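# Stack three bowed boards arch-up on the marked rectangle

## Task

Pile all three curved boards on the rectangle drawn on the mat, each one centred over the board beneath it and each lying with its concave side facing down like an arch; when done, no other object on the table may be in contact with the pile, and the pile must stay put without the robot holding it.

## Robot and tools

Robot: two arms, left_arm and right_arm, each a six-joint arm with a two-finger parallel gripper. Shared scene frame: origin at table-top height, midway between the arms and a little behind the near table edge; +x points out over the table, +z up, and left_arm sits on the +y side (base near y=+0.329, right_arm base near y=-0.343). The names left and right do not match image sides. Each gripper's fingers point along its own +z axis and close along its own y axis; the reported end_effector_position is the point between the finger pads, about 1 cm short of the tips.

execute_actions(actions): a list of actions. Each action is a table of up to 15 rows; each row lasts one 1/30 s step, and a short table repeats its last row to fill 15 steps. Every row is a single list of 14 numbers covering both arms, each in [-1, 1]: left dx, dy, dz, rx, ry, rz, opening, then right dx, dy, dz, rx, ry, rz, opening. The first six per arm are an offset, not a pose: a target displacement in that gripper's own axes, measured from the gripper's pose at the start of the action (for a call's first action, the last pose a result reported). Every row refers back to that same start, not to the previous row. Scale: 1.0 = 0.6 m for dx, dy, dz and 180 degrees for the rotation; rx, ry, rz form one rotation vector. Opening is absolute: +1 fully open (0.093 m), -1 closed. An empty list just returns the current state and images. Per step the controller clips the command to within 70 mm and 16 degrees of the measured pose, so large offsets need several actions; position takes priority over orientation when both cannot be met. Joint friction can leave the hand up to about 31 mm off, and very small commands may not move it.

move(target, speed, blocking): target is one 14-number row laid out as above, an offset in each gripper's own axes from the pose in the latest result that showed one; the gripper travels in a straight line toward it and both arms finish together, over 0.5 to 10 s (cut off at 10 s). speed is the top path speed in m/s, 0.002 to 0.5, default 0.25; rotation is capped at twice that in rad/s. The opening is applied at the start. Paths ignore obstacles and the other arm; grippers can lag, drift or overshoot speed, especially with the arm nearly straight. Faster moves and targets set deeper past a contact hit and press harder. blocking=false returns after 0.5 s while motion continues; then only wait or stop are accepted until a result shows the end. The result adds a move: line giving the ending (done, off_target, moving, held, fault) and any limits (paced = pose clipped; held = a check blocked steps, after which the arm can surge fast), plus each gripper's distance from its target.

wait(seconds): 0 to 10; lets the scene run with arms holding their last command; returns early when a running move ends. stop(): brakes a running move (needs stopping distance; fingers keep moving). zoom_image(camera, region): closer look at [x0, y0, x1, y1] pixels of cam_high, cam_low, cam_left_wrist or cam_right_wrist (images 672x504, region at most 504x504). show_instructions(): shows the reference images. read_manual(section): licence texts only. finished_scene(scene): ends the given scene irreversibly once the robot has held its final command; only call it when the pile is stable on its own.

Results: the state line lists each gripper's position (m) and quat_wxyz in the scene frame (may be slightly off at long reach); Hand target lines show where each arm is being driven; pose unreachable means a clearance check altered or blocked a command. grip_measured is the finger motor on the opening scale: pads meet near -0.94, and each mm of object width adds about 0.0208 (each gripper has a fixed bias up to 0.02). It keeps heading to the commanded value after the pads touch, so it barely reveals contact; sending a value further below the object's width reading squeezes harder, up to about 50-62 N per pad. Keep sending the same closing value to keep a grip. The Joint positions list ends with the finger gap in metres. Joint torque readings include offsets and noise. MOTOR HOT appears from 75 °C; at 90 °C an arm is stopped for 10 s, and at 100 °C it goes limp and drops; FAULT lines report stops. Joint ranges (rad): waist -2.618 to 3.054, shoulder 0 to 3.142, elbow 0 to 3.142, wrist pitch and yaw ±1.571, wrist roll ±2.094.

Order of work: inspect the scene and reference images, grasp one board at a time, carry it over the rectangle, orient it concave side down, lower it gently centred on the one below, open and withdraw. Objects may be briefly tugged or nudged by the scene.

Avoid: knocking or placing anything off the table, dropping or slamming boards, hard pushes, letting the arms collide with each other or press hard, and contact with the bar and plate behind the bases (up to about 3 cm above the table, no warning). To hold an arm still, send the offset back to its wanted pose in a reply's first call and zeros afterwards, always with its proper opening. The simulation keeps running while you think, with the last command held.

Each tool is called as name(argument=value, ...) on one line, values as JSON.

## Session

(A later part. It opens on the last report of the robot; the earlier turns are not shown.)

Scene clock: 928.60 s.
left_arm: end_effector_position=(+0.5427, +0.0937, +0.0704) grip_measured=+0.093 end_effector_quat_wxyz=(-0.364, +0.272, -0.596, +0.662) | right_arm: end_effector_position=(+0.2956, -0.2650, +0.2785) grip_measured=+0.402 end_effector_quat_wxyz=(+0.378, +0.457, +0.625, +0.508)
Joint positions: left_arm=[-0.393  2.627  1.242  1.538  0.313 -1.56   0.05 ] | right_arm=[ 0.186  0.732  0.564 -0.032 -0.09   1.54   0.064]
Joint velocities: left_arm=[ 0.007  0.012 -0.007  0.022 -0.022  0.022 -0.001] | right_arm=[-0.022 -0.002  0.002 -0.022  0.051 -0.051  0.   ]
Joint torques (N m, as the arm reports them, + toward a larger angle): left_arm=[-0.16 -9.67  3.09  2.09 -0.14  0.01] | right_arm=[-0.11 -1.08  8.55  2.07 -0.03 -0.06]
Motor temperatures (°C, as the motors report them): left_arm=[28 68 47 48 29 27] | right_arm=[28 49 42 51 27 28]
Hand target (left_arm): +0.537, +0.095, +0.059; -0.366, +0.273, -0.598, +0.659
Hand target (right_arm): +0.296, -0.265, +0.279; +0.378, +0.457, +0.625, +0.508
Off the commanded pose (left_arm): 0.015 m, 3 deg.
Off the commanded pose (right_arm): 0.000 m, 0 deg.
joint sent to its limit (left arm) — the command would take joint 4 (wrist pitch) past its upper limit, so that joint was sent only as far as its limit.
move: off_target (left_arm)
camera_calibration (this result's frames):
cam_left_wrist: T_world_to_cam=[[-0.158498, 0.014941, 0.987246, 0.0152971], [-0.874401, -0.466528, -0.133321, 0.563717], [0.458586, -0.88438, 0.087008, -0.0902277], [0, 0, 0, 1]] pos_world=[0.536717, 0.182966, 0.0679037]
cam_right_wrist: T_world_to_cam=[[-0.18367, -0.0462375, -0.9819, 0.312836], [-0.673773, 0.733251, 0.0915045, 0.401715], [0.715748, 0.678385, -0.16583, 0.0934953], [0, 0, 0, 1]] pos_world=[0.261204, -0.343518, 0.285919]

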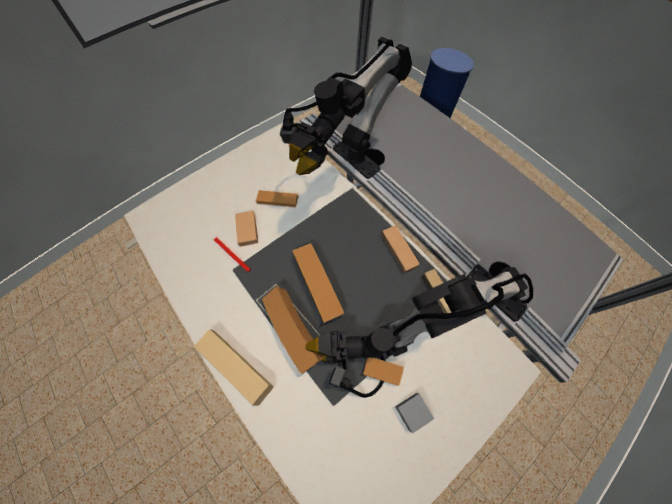

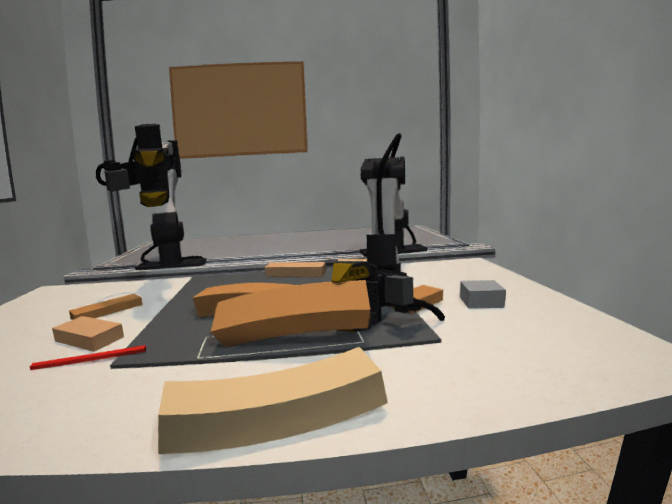

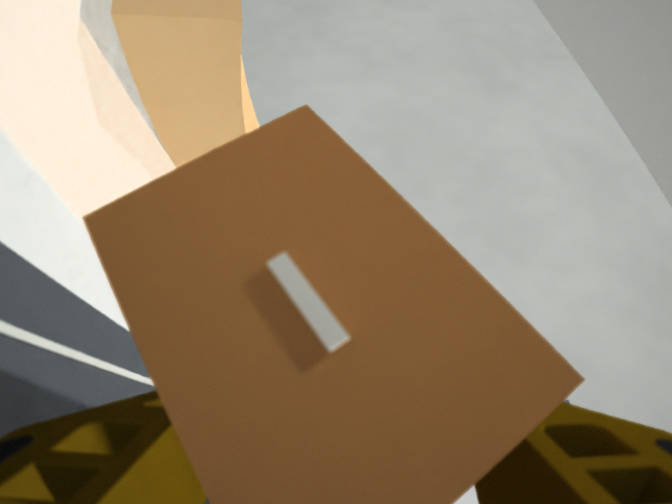

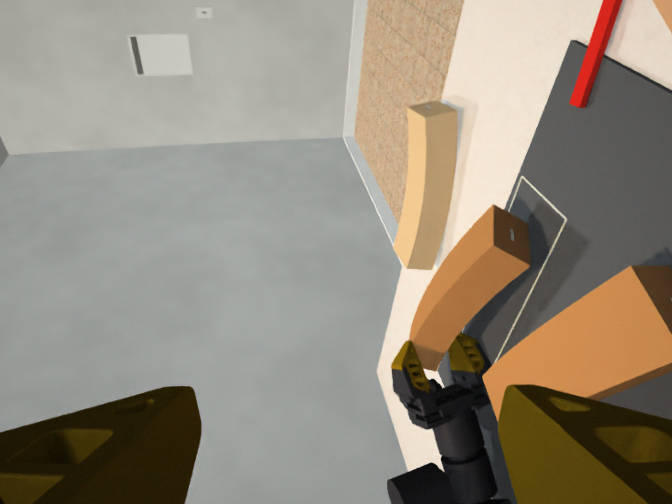

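move(target=[0,0.02,-0.11,-0.05,0,-0.035,0.6,0,0,0,0,0,0,0.4], speed=0.06)

Scene clock: 932.03 s.
left_arm: end_effector_position=(+0.4971, +0.1144, +0.0732) grip_measured=+0.598 end_effector_quat_wxyz=(+0.319, -0.299, +0.616, -0.656) | right_arm: end_effector_position=(+0.2956, -0.2650, +0.2785) grip_measured=+0.402 end_effector_quat_wxyz=(+0.378, +0.457, +0.625, +0.508)
Joint positions: left_arm=[-0.366  2.479  0.973  1.578  0.371 -1.612  0.074] | right_arm=[ 0.186  0.732  0.564 -0.032 -0.09   1.54   0.064]
Joint velocities: left_arm=[-0.017 -0.012 -0.032 -0.007  0.066 -0.022  0.   ] | right_arm=[ 0.007  0.007 -0.002 -0.051 -0.022 -0.037  0.001]
Joint torques (N m, as the arm reports them, + toward a larger angle): left_arm=[  2.31 -10.01   0.33   1.58  -0.1   -0.08] | right_arm=[-0.18 -1.11  8.82  2.1  -0.05 -0.05]
Motor temperatures (°C, as the motors report them): left_arm=[28 68 46 48 29 27] | right_arm=[28 48 42 51 27 28]
Hand target (left_arm): +0.492, +0.132, +0.050; +0.304, -0.332, +0.630, -0.633
Hand target (right_arm): +0.296, -0.265, +0.279; +0.378, +0.457, +0.625, +0.508
Off the commanded pose (left_arm): 0.030 m, 5 deg.
Off the commanded pose (right_arm): 0.000 m, 0 deg.
move: off_target (left_arm)
camera_calibration (this result's frames):
cam_left_wrist: T_world_to_cam=[[-0.0519011, 0.0287278, 0.998239, -0.0503214], [-0.898962, -0.436691, -0.0341721, 0.535416], [0.434941, -0.899153, 0.04849, -0.0349677], [0, 0, 0, 1]] pos_world=[0.493916, 0.203816, 0.0702247]
cam_right_wrist: T_world_to_cam=[[-0.18367, -0.0462375, -0.9819, 0.312836], [-0.673773, 0.733251, 0.0915045, 0.401715], [0.715748, 0.678385, -0.16583, 0.0934953], [0, 0, 0, 1]] pos_world=[0.261204, -0.343518, 0.285919]

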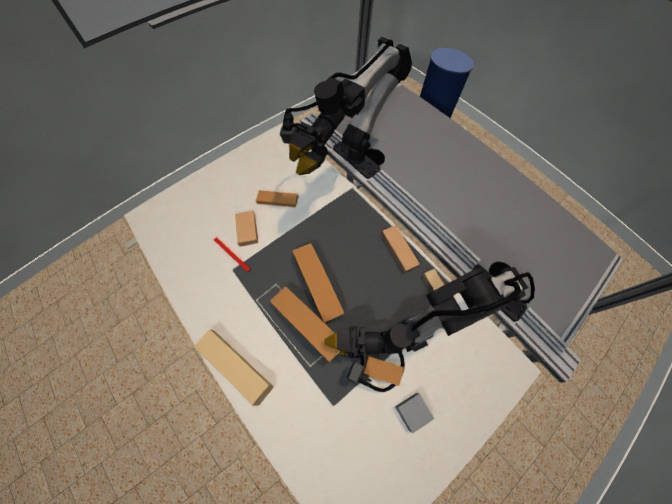

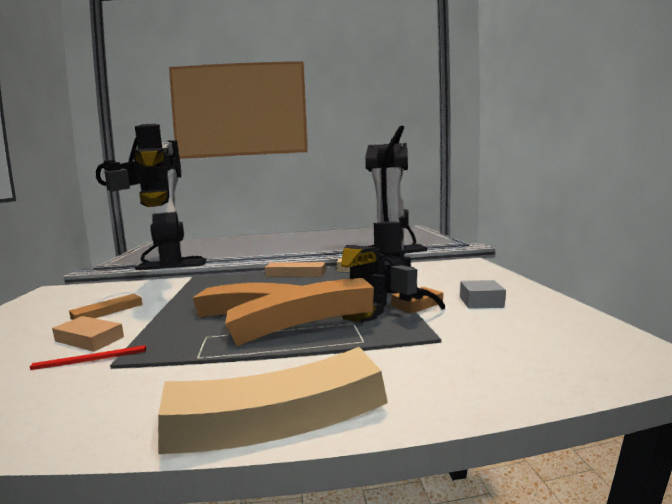

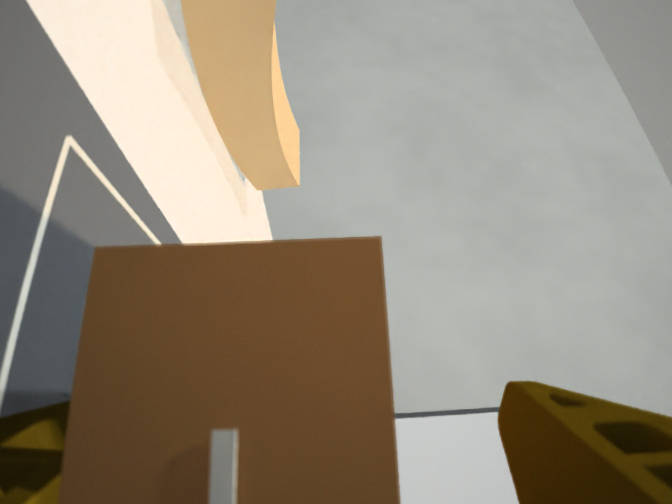

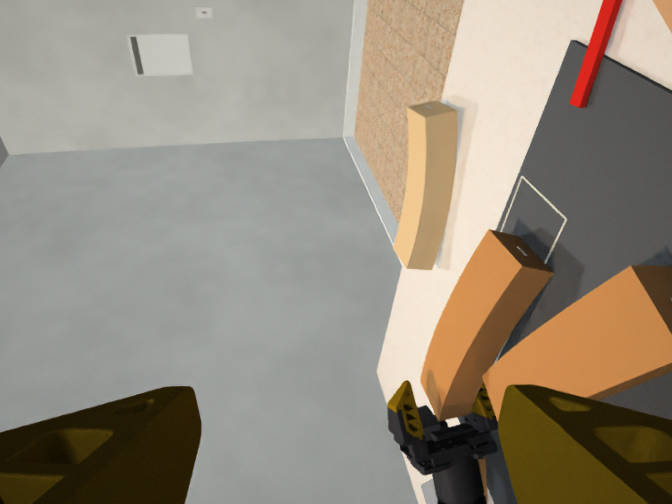

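move(target=[-0.035,0.045,-0.094,-0.109,-0.005,-0.086,0.6,0,0,0,0,0,0,0.4], speed=0.1)

Scene clock: 939.37 s.
left_arm: end_effector_position=(+0.4730, +0.1448, +0.0659) grip_measured=+0.598 end_effector_quat_wxyz=(+0.193, -0.390, +0.662, -0.610) | right_arm: end_effector_position=(+0.2956, -0.2650, +0.2785) grip_measured=+0.402 end_effector_quat_wxyz=(+0.378, +0.457, +0.625, +0.508)
Joint positions: left_arm=[-0.277  2.234  0.825  1.205  0.519 -1.709  0.074] | right_arm=[ 0.186  0.732  0.564 -0.032 -0.09   1.54   0.064]
Joint velocities: left_arm=[-0.012 -0.012 -0.022 -0.095 -0.051  0.022  0.   ] | right_arm=[-0.002 -0.007 -0.002  0.007 -0.022  0.066  0.   ]
Joint torques (N m, as the arm reports them, + toward a larger angle): left_arm=[ 2.57 -9.87  1.67  1.21 -0.14  0.  ] | right_arm=[-0.22 -1.05  8.54  2.14 -0.1  -0.09]
Motor temperatures (°C, as the motors report them): left_arm=[28 69 45 47 29 27] | right_arm=[28 47 43 52 27 28]
Hand target (left_arm): +0.466, +0.164, +0.042; +0.177, -0.433, +0.669, -0.578
Hand target (right_arm): +0.296, -0.265, +0.279; +0.378, +0.457, +0.625, +0.508
Off the commanded pose (left_arm): 0.031 m, 7 deg.
Off the commanded pose (right_arm): 0.000 m, 0 deg.
move: off_target (left_arm)
camera_calibration (this result's frames):
cam_left_wrist: T_world_to_cam=[[0.278879, 0.038636, 0.959549, -0.200504], [-0.879766, -0.39032, 0.271407, 0.490789], [0.385017, -0.919868, -0.0748613, 0.0379548], [0, 0, 0, 1]] pos_world=[0.473082, 0.234225, 0.0620317]
cam_right_wrist: T_world_to_cam=[[-0.18367, -0.0462375, -0.9819, 0.312836], [-0.673773, 0.733251, 0.0915045, 0.401715], [0.715748, 0.678385, -0.16583, 0.0934953], [0, 0, 0, 1]] pos_world=[0.261204, -0.343518, 0.285919]

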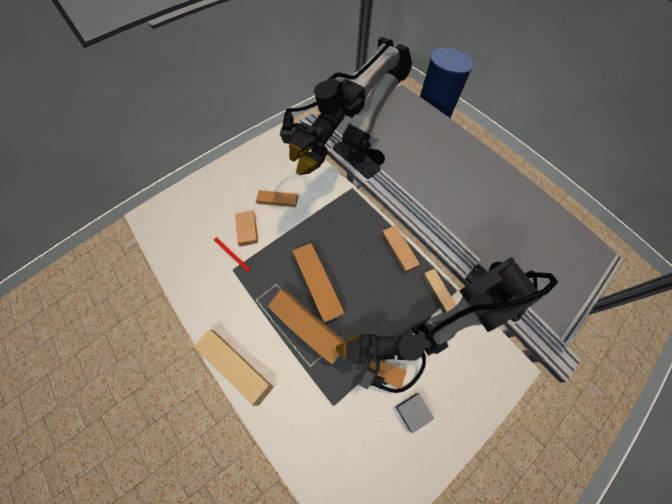

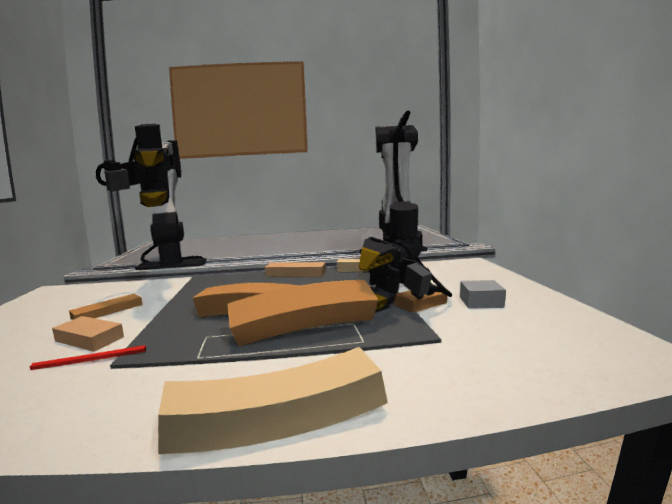

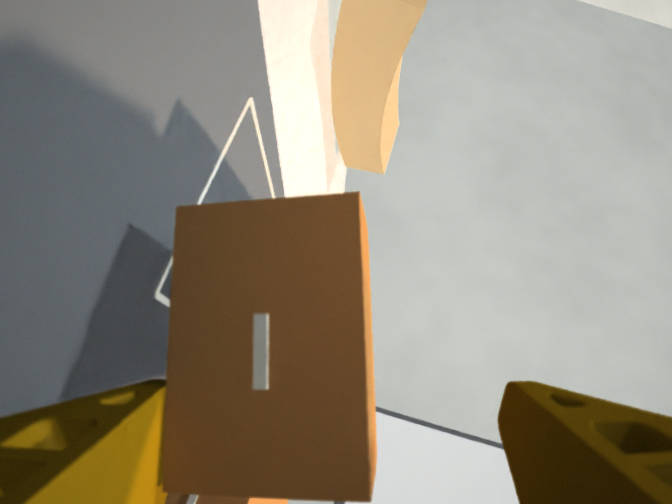

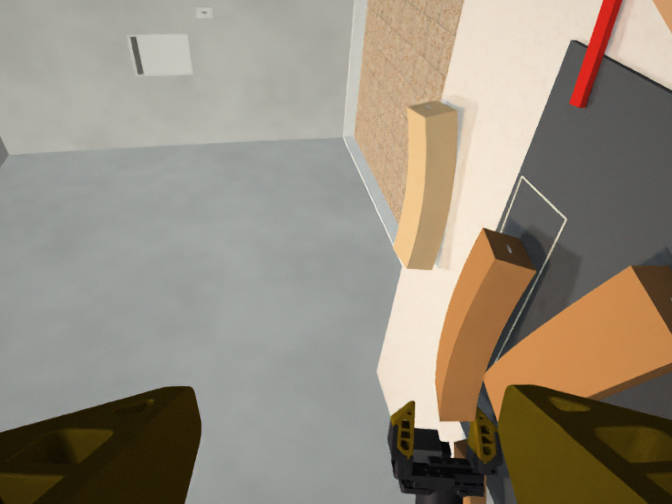

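Almost off; camera resting on offcut. Back off along −gz.

move(target=[0,-0.02,-0.12,0,0,0,0.6,0,0,0,0,0,0,0.4], speed=0.12)

Scene clock: 941.57 s.
left_arm: end_effector_position=(+0.4267, +0.1886, +0.0826) grip_measured=+0.598 end_effector_quat_wxyz=(+0.184, -0.399, +0.664, -0.605) | right_arm: end_effector_position=(+0.2956, -0.2650, +0.2785) grip_measured=+0.402 end_effector_quat_wxyz=(+0.378, +0.457, +0.625, +0.508)
Joint positions: left_arm=[-0.164  2.049  0.599  1.205  0.63  -1.686  0.074] | right_arm=[ 0.186  0.732  0.564 -0.032 -0.09   1.54   0.064]
Joint velocities: left_arm=[ 0.012  0.012 -0.012 -0.037 -0.007 -0.007  0.   ] | right_arm=[-0.002  0.007 -0.002 -0.081 -0.081  0.022 -0.001]
Joint torques (N m, as the arm reports them, + toward a larger angle): left_arm=[ 0.97 -9.22  2.64  1.98  0.05  0.04] | right_arm=[-0.15 -1.16  8.44  2.14 -0.06 -0.07]
Motor temperatures (°C, as the motors report them): left_arm=[28 70 45 47 29 27] | right_arm=[28 47 43 52 27 28]
Hand target (left_arm): +0.424, +0.192, +0.090; +0.193, -0.391, +0.662, -0.610
Hand target (right_arm): +0.296, -0.265, +0.279; +0.378, +0.457, +0.625, +0.508
Off the commanded pose (left_arm): 0.009 m, 2 deg.
Off the commanded pose (right_arm): 0.000 m, 0 deg.
move: done
camera_calibration (this result's frames):
cam_left_wrist: T_world_to_cam=[[0.306258, 0.0401091, 0.951103, -0.21661], [-0.871621, -0.389877, 0.297106, 0.456943], [0.38273, -0.919993, -0.084443, 0.0990624], [0, 0, 0, 1]] pos_world=[0.426706, 0.277976, 0.0786225]
cam_right_wrist: T_world_to_cam=[[-0.18367, -0.0462375, -0.9819, 0.312836], [-0.673773, 0.733251, 0.0915045, 0.401715], [0.715748, 0.678385, -0.16583, 0.0934953], [0, 0, 0, 1]] pos_world=[0.261204, -0.343518, 0.285919]

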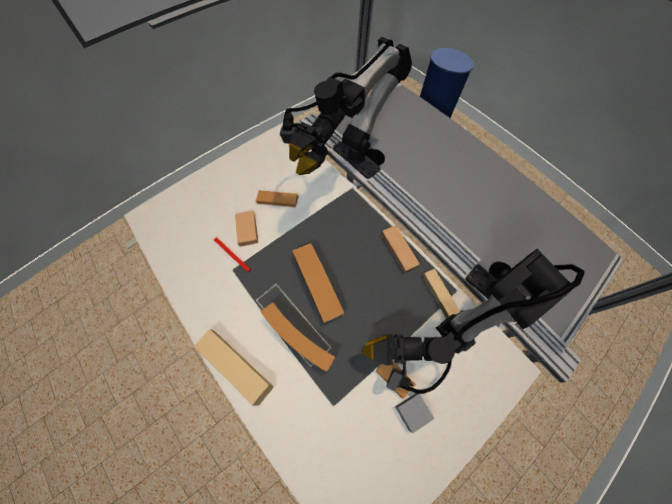

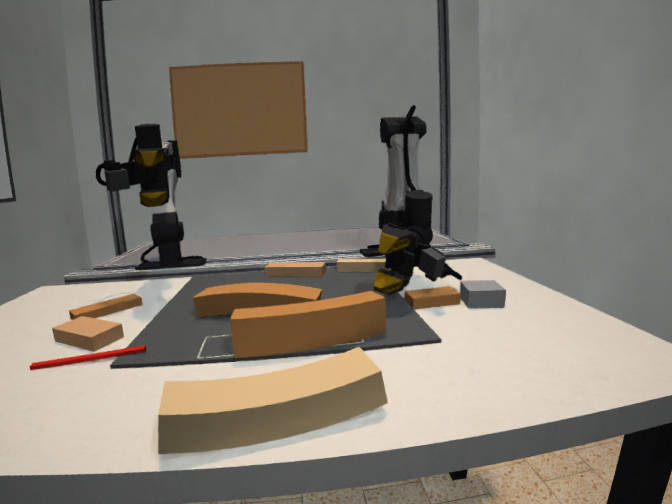

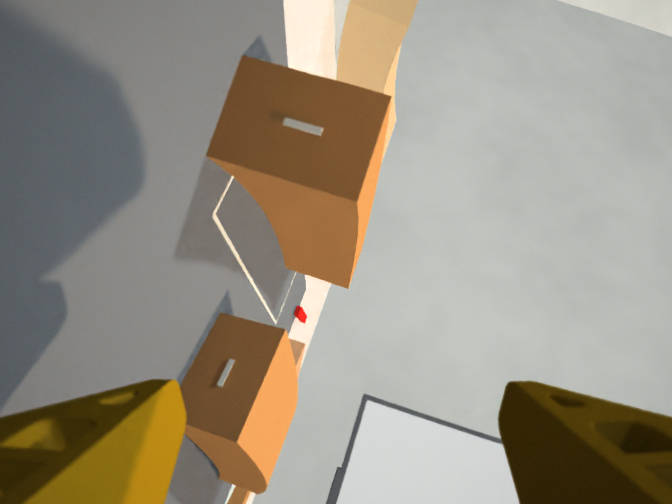

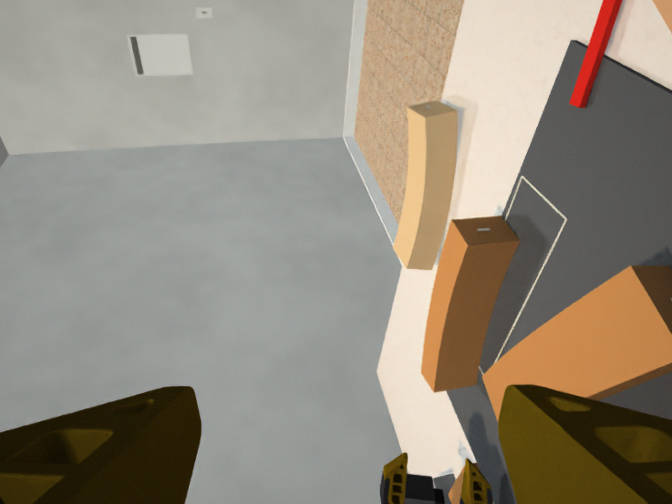

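move(target=[0,-0.15,-0.3,0,0,0,-1,0,0,0,0,0,0,0.4], speed=0.2)

zoom_image(camera="cam_high", region=[180,220,380,420])

Scene clock: 950.67 s.
left_arm: end_effector_position=(+0.3225, +0.3067, +0.1887) grip_measured=-0.988 end_effector_quat_wxyz=(+0.168, -0.411, +0.661, -0.605) | right_arm: end_effector_position=(+0.2956, -0.2650, +0.2785) grip_measured=+0.402 end_effector_quat_wxyz=(+0.378, +0.457, +0.625, +0.508)
Joint positions: left_arm=[ 0.364  1.251  0.48   0.265  1.133 -1.406  0.   ] | right_arm=[ 0.186  0.732  0.564 -0.032 -0.09   1.54   0.064]
Joint velocities: left_arm=[ 0.012 -0.012 -0.012 -0.022  0.007  0.022  0.   ] | right_arm=[ 0.012  0.002 -0.012 -0.022  0.007 -0.066  0.001]
Joint torques (N m, as the arm reports them, + toward a larger angle): left_arm=[ 0.96 -4.87  8.36  1.36  0.3   0.04] | right_arm=[-0.12 -1.02  8.65  2.11 -0.09 -0.04]
Motor temperatures (°C, as the motors report them): left_arm=[28 69 44 48 29 27] | right_arm=[28 46 43 52 27 28]
Hand target (left_arm): +0.325, +0.310, +0.201; +0.183, -0.400, +0.662, -0.607
Hand target (right_arm): +0.296, -0.265, +0.279; +0.378, +0.457, +0.625, +0.508
Off the commanded pose (left_arm): 0.016 m, 2 deg.
Off the commanded pose (right_arm): 0.000 m, 0 deg.
move: off_target (left_arm)
camera_calibration (this result's frames):
cam_left_wrist: T_world_to_cam=[[0.337231, 0.0604089, 0.939482, -0.304342], [-0.861661, -0.382192, 0.333872, 0.368171], [0.379231, -0.922106, -0.0768351, 0.256913], [0, 0, 0, 1]] pos_world=[0.322443, 0.395998, 0.182741]
cam_right_wrist: T_world_to_cam=[[-0.18367, -0.0462375, -0.9819, 0.312836], [-0.673773, 0.733251, 0.0915045, 0.401715], [0.715748, 0.678385, -0.16583, 0.0934953], [0, 0, 0, 1]] pos_world=[0.261204, -0.343518, 0.285919]

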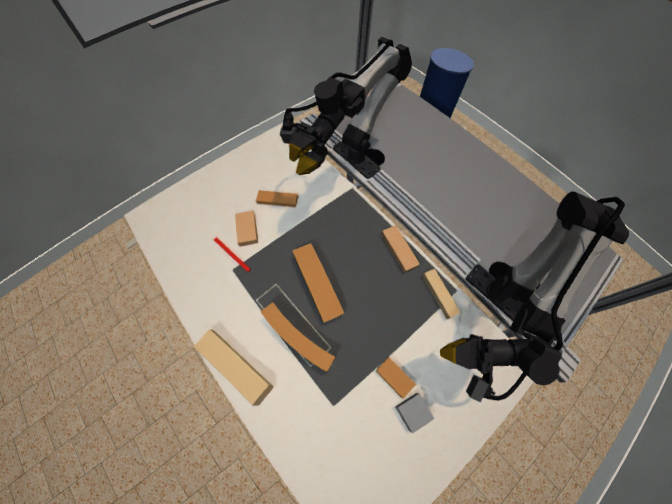

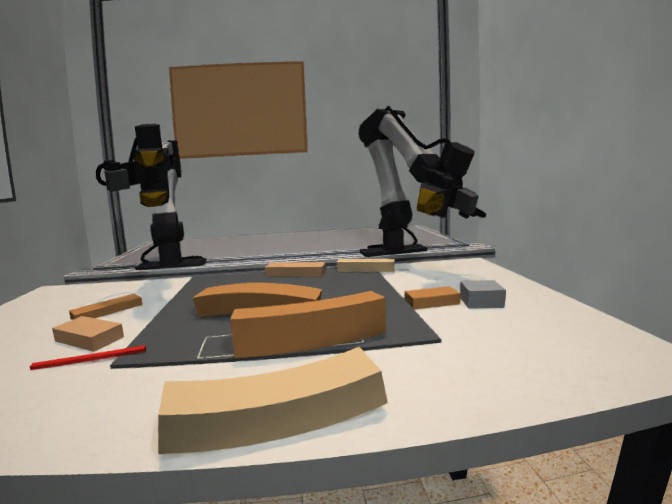

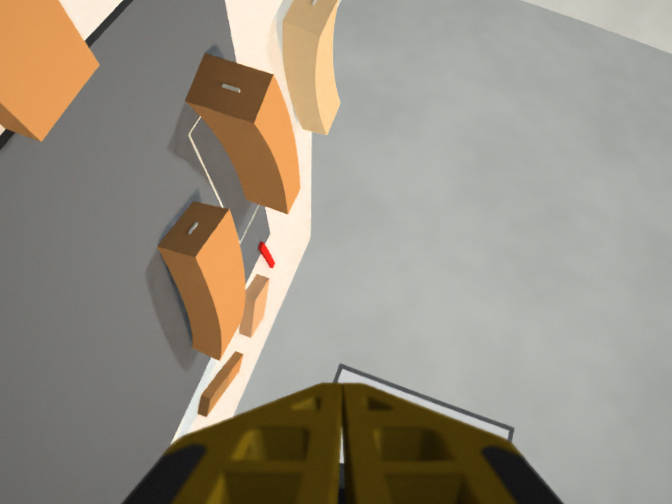

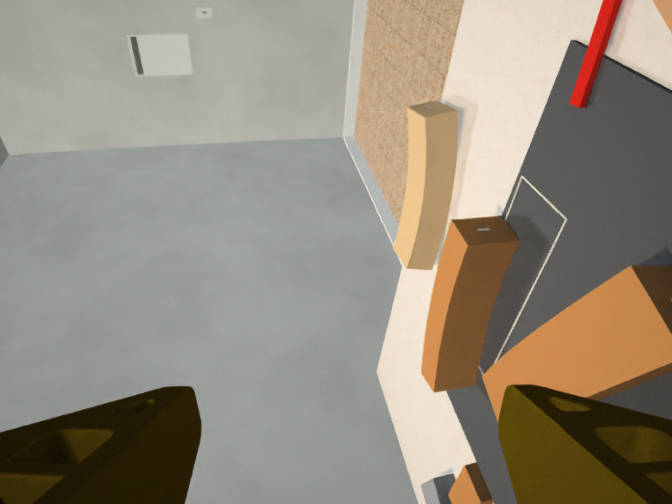

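Region (180, 220, 380, 420) of cam_high's 672x504 image, scaled by 2.520, with more detail than that image has.

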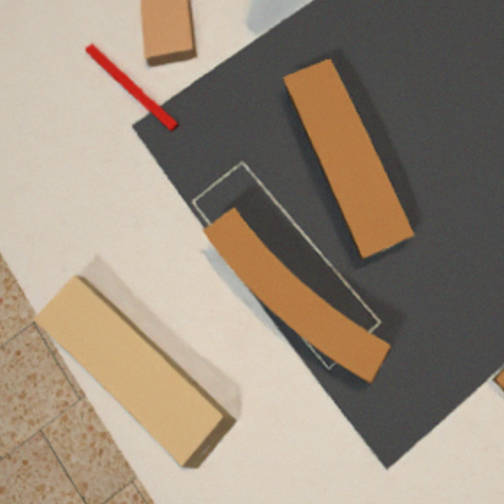

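wait(seconds=10)

move(target=[-0.02,0.008,0.607,-0.166,-0.04,-0.102,-1,0,0,0,0,0,0,0.4], speed=0.2)

Scene clock: 965.97 s.
left_arm: end_effector_position=(+0.3222, +0.3066, +0.1880) grip_measured=-0.988 end_effector_quat_wxyz=(+0.167, -0.411, +0.661, -0.605) | right_arm: end_effector_position=(+0.2956, -0.2650, +0.2785) grip_measured=+0.402 end_effector_quat_wxyz=(+0.378, +0.457, +0.625, +0.508)
Joint positions: left_arm=[ 0.364  1.251  0.48   0.26   1.133 -1.402  0.   ] | right_arm=[ 0.186  0.732  0.564 -0.032 -0.09   1.54   0.064]
Joint velocities: left_arm=[-0.007 -0.012 -0.012  0.037  0.037  0.007  0.   ] | right_arm=[ 0.012  0.007 -0.002 -0.022 -0.007  0.037  0.001]
Joint torques (N m, as the arm reports them, + toward a larger angle): left_arm=[ 0.74 -4.78  8.47  1.39  0.28  0.01] | right_arm=[-0.14 -0.9   8.54  2.08 -0.1  -0.07]
Motor temperatures (°C, as the motors report them): left_arm=[28 65 46 47 29 27] | right_arm=[28 45 43 52 27 28]
Hand target (left_arm): +0.325, +0.310, +0.201; +0.183, -0.400, +0.662, -0.607
Hand target (right_arm): +0.296, -0.265, +0.279; +0.378, +0.457, +0.625, +0.508
Off the commanded pose (left_arm): 0.017 m, 2 deg.
Off the commanded pose (right_arm): 0.000 m, 0 deg.
wait: 10.00 s; at rest from the start
camera_calibration (this result's frames):
cam_left_wrist: T_world_to_cam=[[0.339359, 0.0598286, 0.938753, -0.304003], [-0.861174, -0.381737, 0.335643, 0.36743], [0.378438, -0.922332, -0.0780231, 0.257404], [0, 0, 0, 1]] pos_world=[0.322175, 0.395862, 0.182141]
cam_right_wrist: T_world_to_cam=[[-0.18367, -0.0462375, -0.9819, 0.312836], [-0.673773, 0.733251, 0.0915045, 0.401715], [0.715748, 0.678385, -0.16583, 0.0934953], [0, 0, 0, 1]] pos_world=[0.261204, -0.343518, 0.285919]

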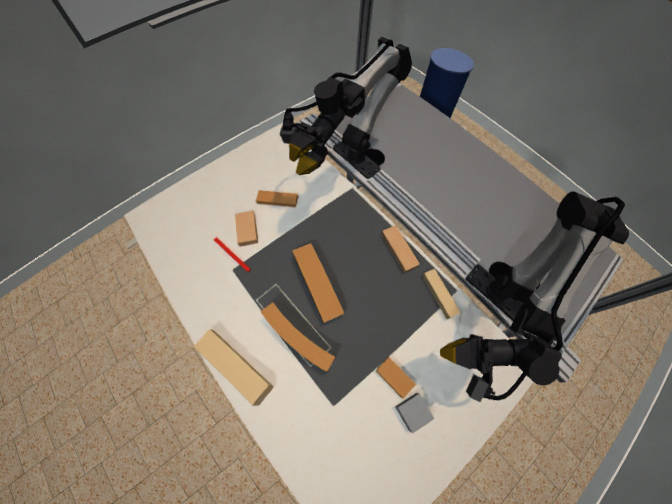

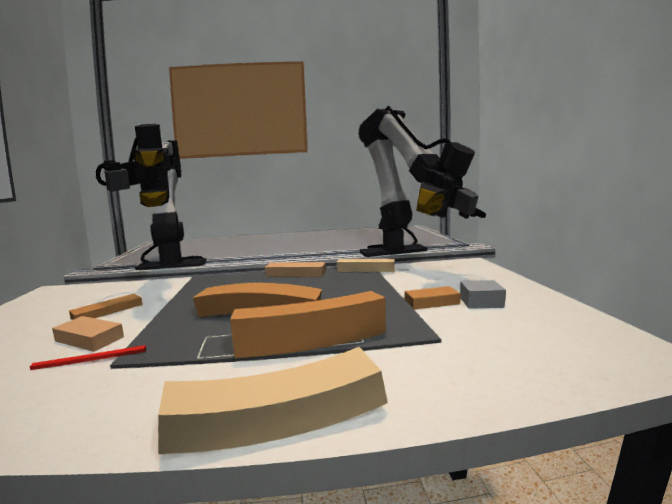

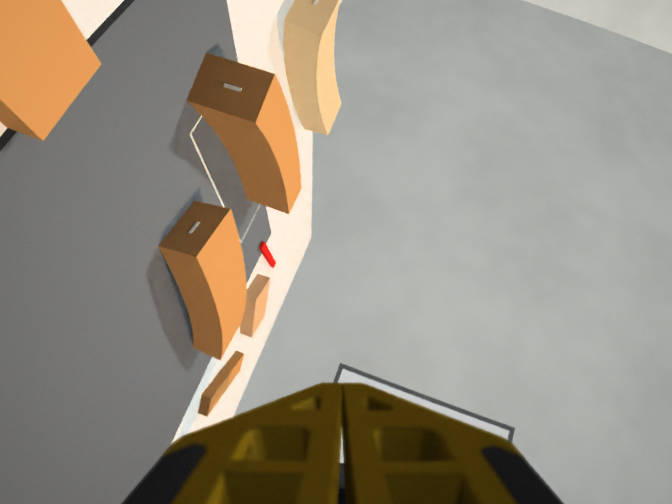

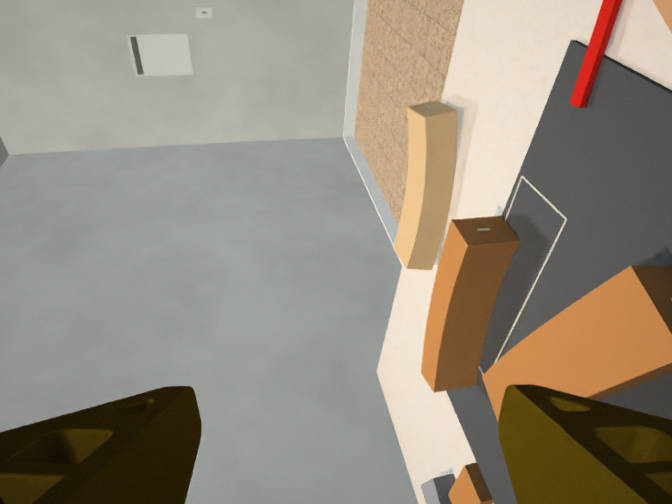

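Scene clock: 968.77 s.
left_arm: end_effector_position=(+0.5869, +0.0764, +0.0987) grip_measured=-0.988 end_effector_quat_wxyz=(-0.003, -0.575, +0.713, -0.402) | right_arm: end_effector_position=(+0.2956, -0.2650, +0.2785) grip_measured=+0.402 end_effector_quat_wxyz=(+0.378, +0.457, +0.625, +0.508)
Joint positions: left_arm=[-0.363  2.487  2.133 -0.485  0.446 -1.829  0.   ] | right_arm=[ 0.186  0.732  0.564 -0.032 -0.09   1.54   0.064]
Joint velocities: left_arm=[-0.022  0.002 -0.012 -0.081  0.051 -0.007  0.   ] | right_arm=[ 0.002 -0.012 -0.017 -0.022 -0.022 -0.051  0.   ]
Joint torques (N m, as the arm reports them, + toward a larger angle): left_arm=[  0.09 -13.03   9.13   1.3   -0.02  -0.08] | right_arm=[-0.23 -0.97  8.64  2.1  -0.06  0.  ]
Motor temperatures (°C, as the motors report them): left_arm=[28 65 46 47 29 27] | right_arm=[28 45 43 52 27 28]
Hand target (left_arm): +0.590, +0.075, +0.104; +0.002, -0.575, +0.712, -0.404
Hand target (right_arm): +0.296, -0.265, +0.279; +0.378, +0.457, +0.625, +0.508
Off the commanded pose (left_arm): 0.006 m, 1 deg.
Off the commanded pose (right_arm): 0.000 m, 0 deg.
move: done
camera_calibration (this result's frames):
cam_left_wrist: T_world_to_cam=[[0.821171, -0.025839, 0.570097, -0.536018], [-0.509768, -0.482289, 0.712414, 0.301749], [0.256543, -0.875631, -0.409214, 0.0386613], [0, 0, 0, 1]] pos_world=[0.584067, 0.165533, 0.106433]
cam_right_wrist: T_world_to_cam=[[-0.18367, -0.0462375, -0.9819, 0.312836], [-0.673773, 0.733251, 0.0915045, 0.401715], [0.715748, 0.678385, -0.16583, 0.0934953], [0, 0, 0, 1]] pos_world=[0.261204, -0.343518, 0.285919]

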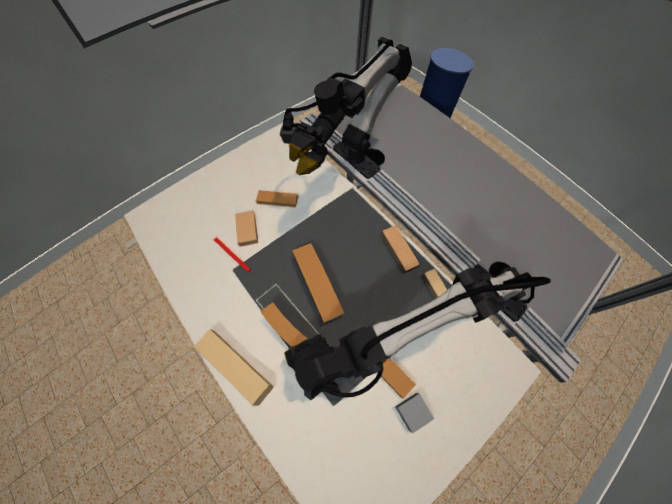

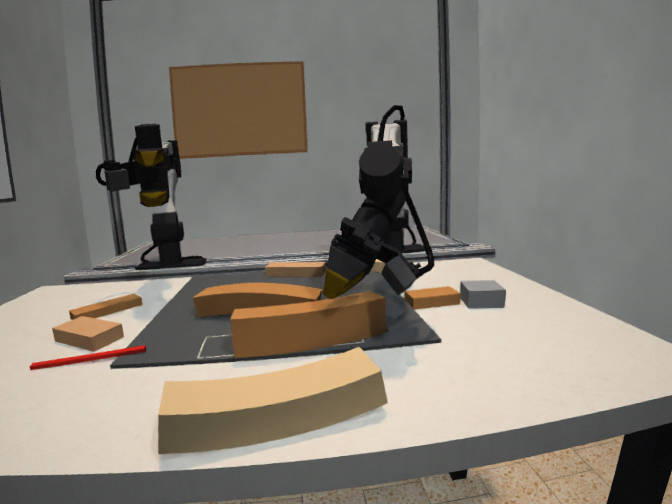

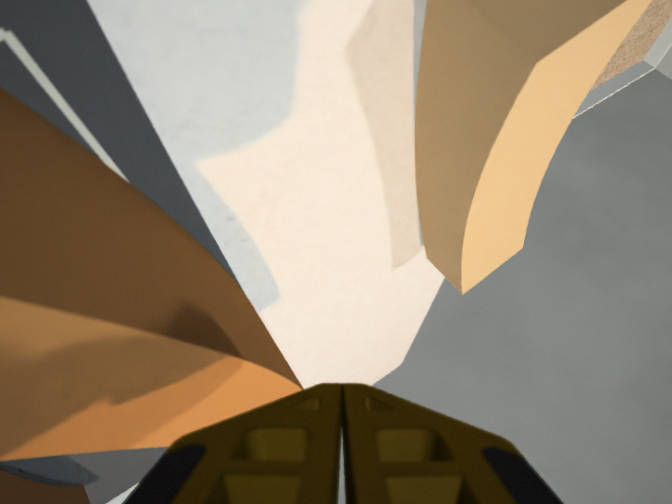

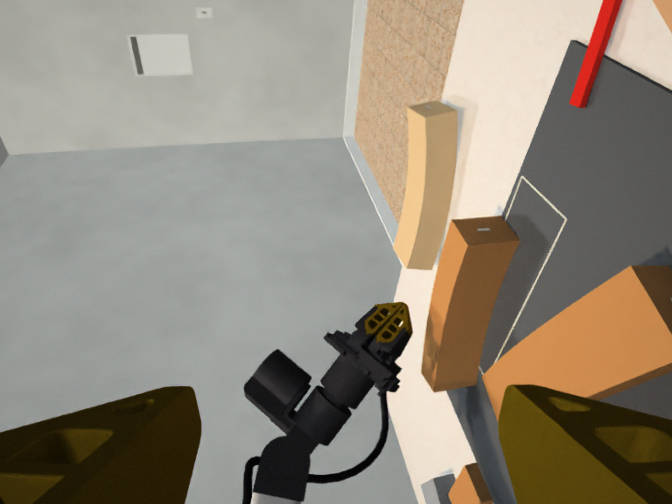

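move(target=[-0.043,0.02,0.077,0,0,0,-1,0,0,0,0,0,0,0.4], speed=0.08)

move(target=[0.067,0.096,-0.034,0,0,0,-1,0,0,0,0,0,0,0.4], speed=0.05)

Scene clock: 974.90 s.
left_arm: end_effector_position=(+0.6086, +0.0717, +0.0635) grip_measured=-0.988 end_effector_quat_wxyz=(+0.003, -0.570, +0.710, -0.413) | right_arm: end_effector_position=(+0.2956, -0.2650, +0.2785) grip_measured=+0.402 end_effector_quat_wxyz=(+0.378, +0.457, +0.625, +0.508)
Joint positions: left_arm=[-0.36   2.616  2.215 -0.41   0.45  -1.83   0.   ] | right_arm=[ 0.186  0.732  0.564 -0.032 -0.09   1.54   0.064]
Joint velocities: left_arm=[-0.002 -0.002  0.002 -0.007  0.007 -0.051  0.   ] | right_arm=[ 0.002 -0.012 -0.002 -0.066 -0.022 -0.007 -0.   ]
Joint torques (N m, as the arm reports them, + toward a larger angle): left_arm=[ -0.19 -12.15   7.84   1.32   0.07  -0.06] | right_arm=[-0.11 -1.23  8.64  2.07 -0.05 -0.02]
Motor temperatures (°C, as the motors report them): left_arm=[28 69 47 46 29 27] | right_arm=[28 45 43 53 27 28]
Hand target (left_arm): +0.607, +0.071, +0.049; -0.003, -0.575, +0.713, -0.402
Hand target (right_arm): +0.296, -0.265, +0.279; +0.378, +0.457, +0.625, +0.508
Off the commanded pose (left_arm): 0.015 m, 2 deg.
Off the commanded pose (right_arm): 0.000 m, 0 deg.
move: off_target (left_arm)
camera_calibration (this result's frames):
cam_left_wrist: T_world_to_cam=[[0.806248, -0.0185877, 0.591286, -0.526665], [-0.527687, -0.474411, 0.704614, 0.346473], [0.267416, -0.880107, -0.392301, 0.00717094], [0, 0, 0, 1]] pos_world=[0.605534, 0.160892, 0.0700931]
cam_right_wrist: T_world_to_cam=[[-0.18367, -0.0462375, -0.9819, 0.312836], [-0.673773, 0.733251, 0.0915045, 0.401715], [0.715748, 0.678385, -0.16583, 0.0934953], [0, 0, 0, 1]] pos_world=[0.261204, -0.343518, 0.285919]

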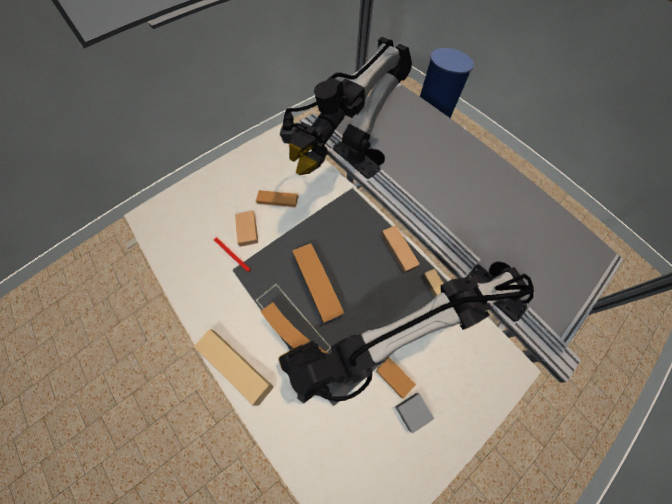

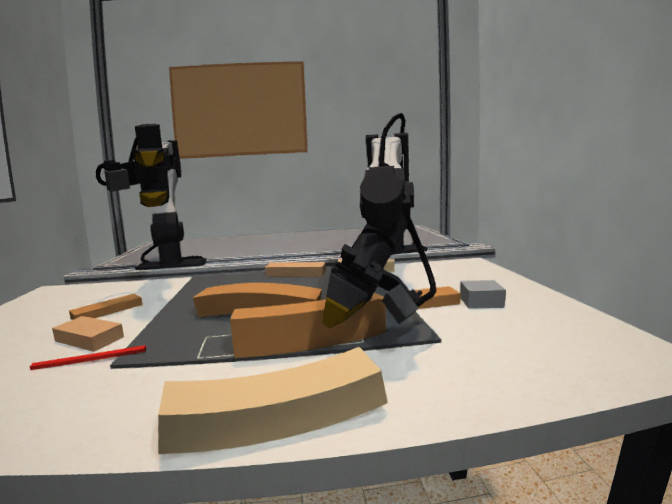

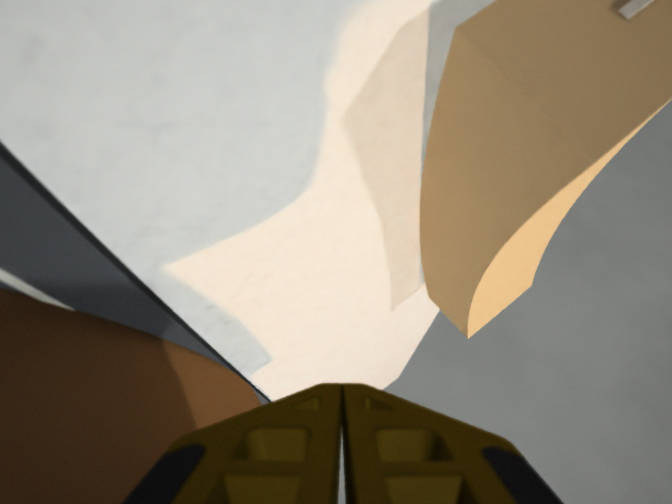

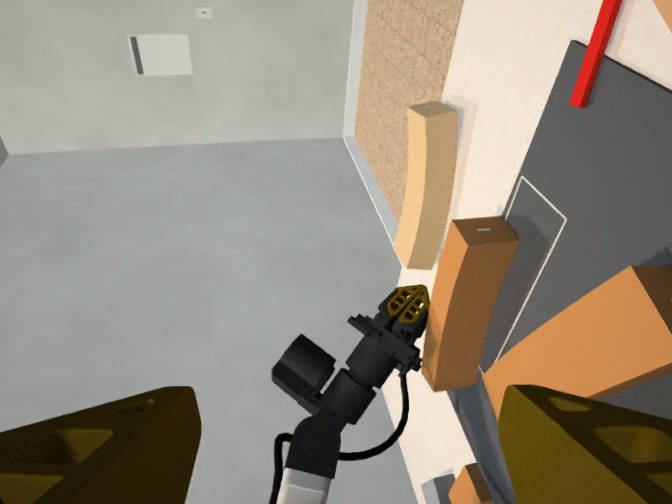

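Scene clock: 976.83 s.
left_arm: end_effector_position=(+0.5445, +0.0520, +0.0717) grip_measured=-0.988 end_effector_quat_wxyz=(+0.008, -0.563, +0.708, -0.425) | right_arm: end_effector_position=(+0.2956, -0.2650, +0.2785) grip_measured=+0.402 end_effector_quat_wxyz=(+0.378, +0.457, +0.625, +0.508)
Joint positions: left_arm=[-0.434  2.339  1.714 -0.133  0.401 -1.888  0.   ] | right_arm=[ 0.186  0.732  0.564 -0.032 -0.09   1.54   0.064]
Joint velocities: left_arm=[-0.007 -0.022  0.007  0.022  0.022 -0.066  0.   ] | right_arm=[ 0.007 -0.012  0.002  0.066  0.051 -0.066 -0.   ]
Joint torques (N m, as the arm reports them, + toward a larger angle): left_arm=[ -0.41 -12.61   5.08   1.42  -0.04  -0.11] | right_arm=[-0.2  -1.08  8.4   2.08 -0.01 -0.05]
Motor temperatures (°C, as the motors report them): left_arm=[28 70 47 46 29 27] | right_arm=[28 44 44 53 27 28]
Hand target (left_arm): +0.538, +0.052, +0.062; +0.003, -0.570, +0.710, -0.413
Hand target (right_arm): +0.296, -0.265, +0.279; +0.378, +0.457, +0.625, +0.508
Off the commanded pose (left_arm): 0.012 m, 2 deg.
Off the commanded pose (right_arm): 0.000 m, 0 deg.
move: off_target (left_arm)
camera_calibration (this result's frames):
cam_left_wrist: T_world_to_cam=[[0.790571, -0.013921, 0.612212, -0.473371], [-0.547335, -0.464418, 0.696233, 0.308313], [0.27463, -0.885507, -0.374775, 0.00529931], [0, 0, 0, 1]] pos_world=[0.541529, 0.141289, 0.0771324]
cam_right_wrist: T_world_to_cam=[[-0.18367, -0.0462375, -0.9819, 0.312836], [-0.673773, 0.733251, 0.0915045, 0.401715], [0.715748, 0.678385, -0.16583, 0.0934953], [0, 0, 0, 1]] pos_world=[0.261204, -0.343518, 0.285919]

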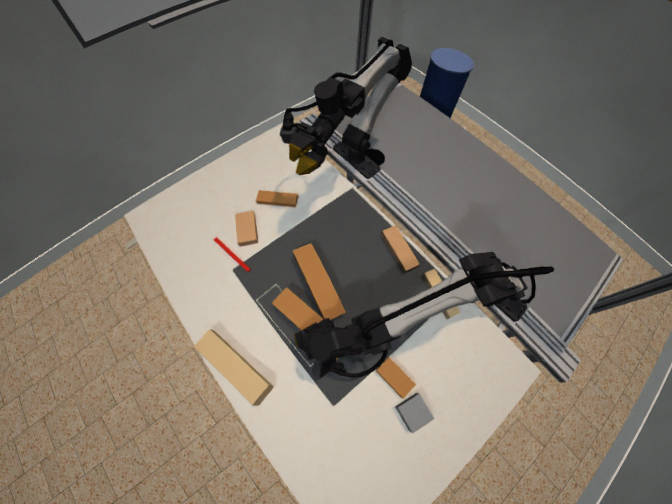

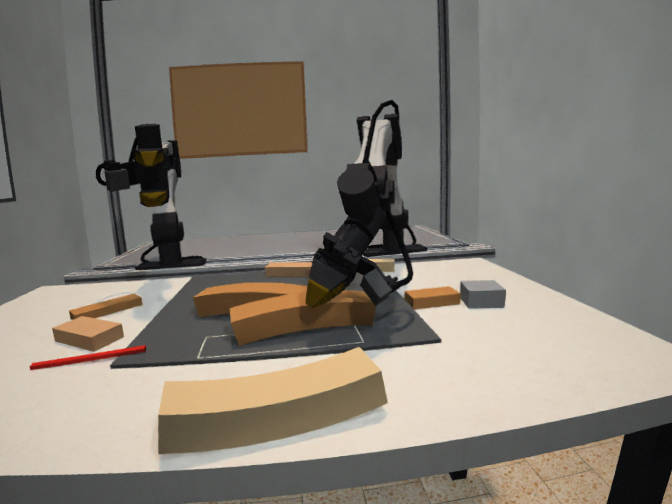

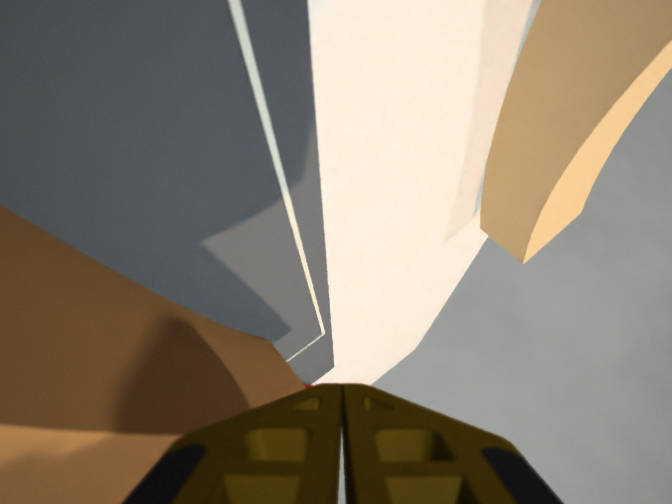

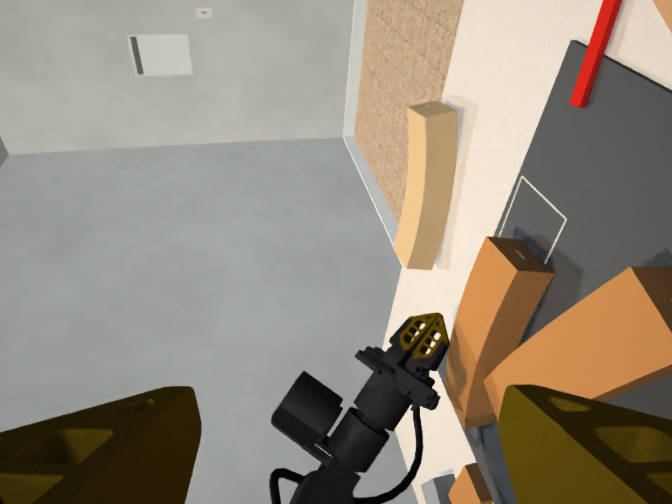

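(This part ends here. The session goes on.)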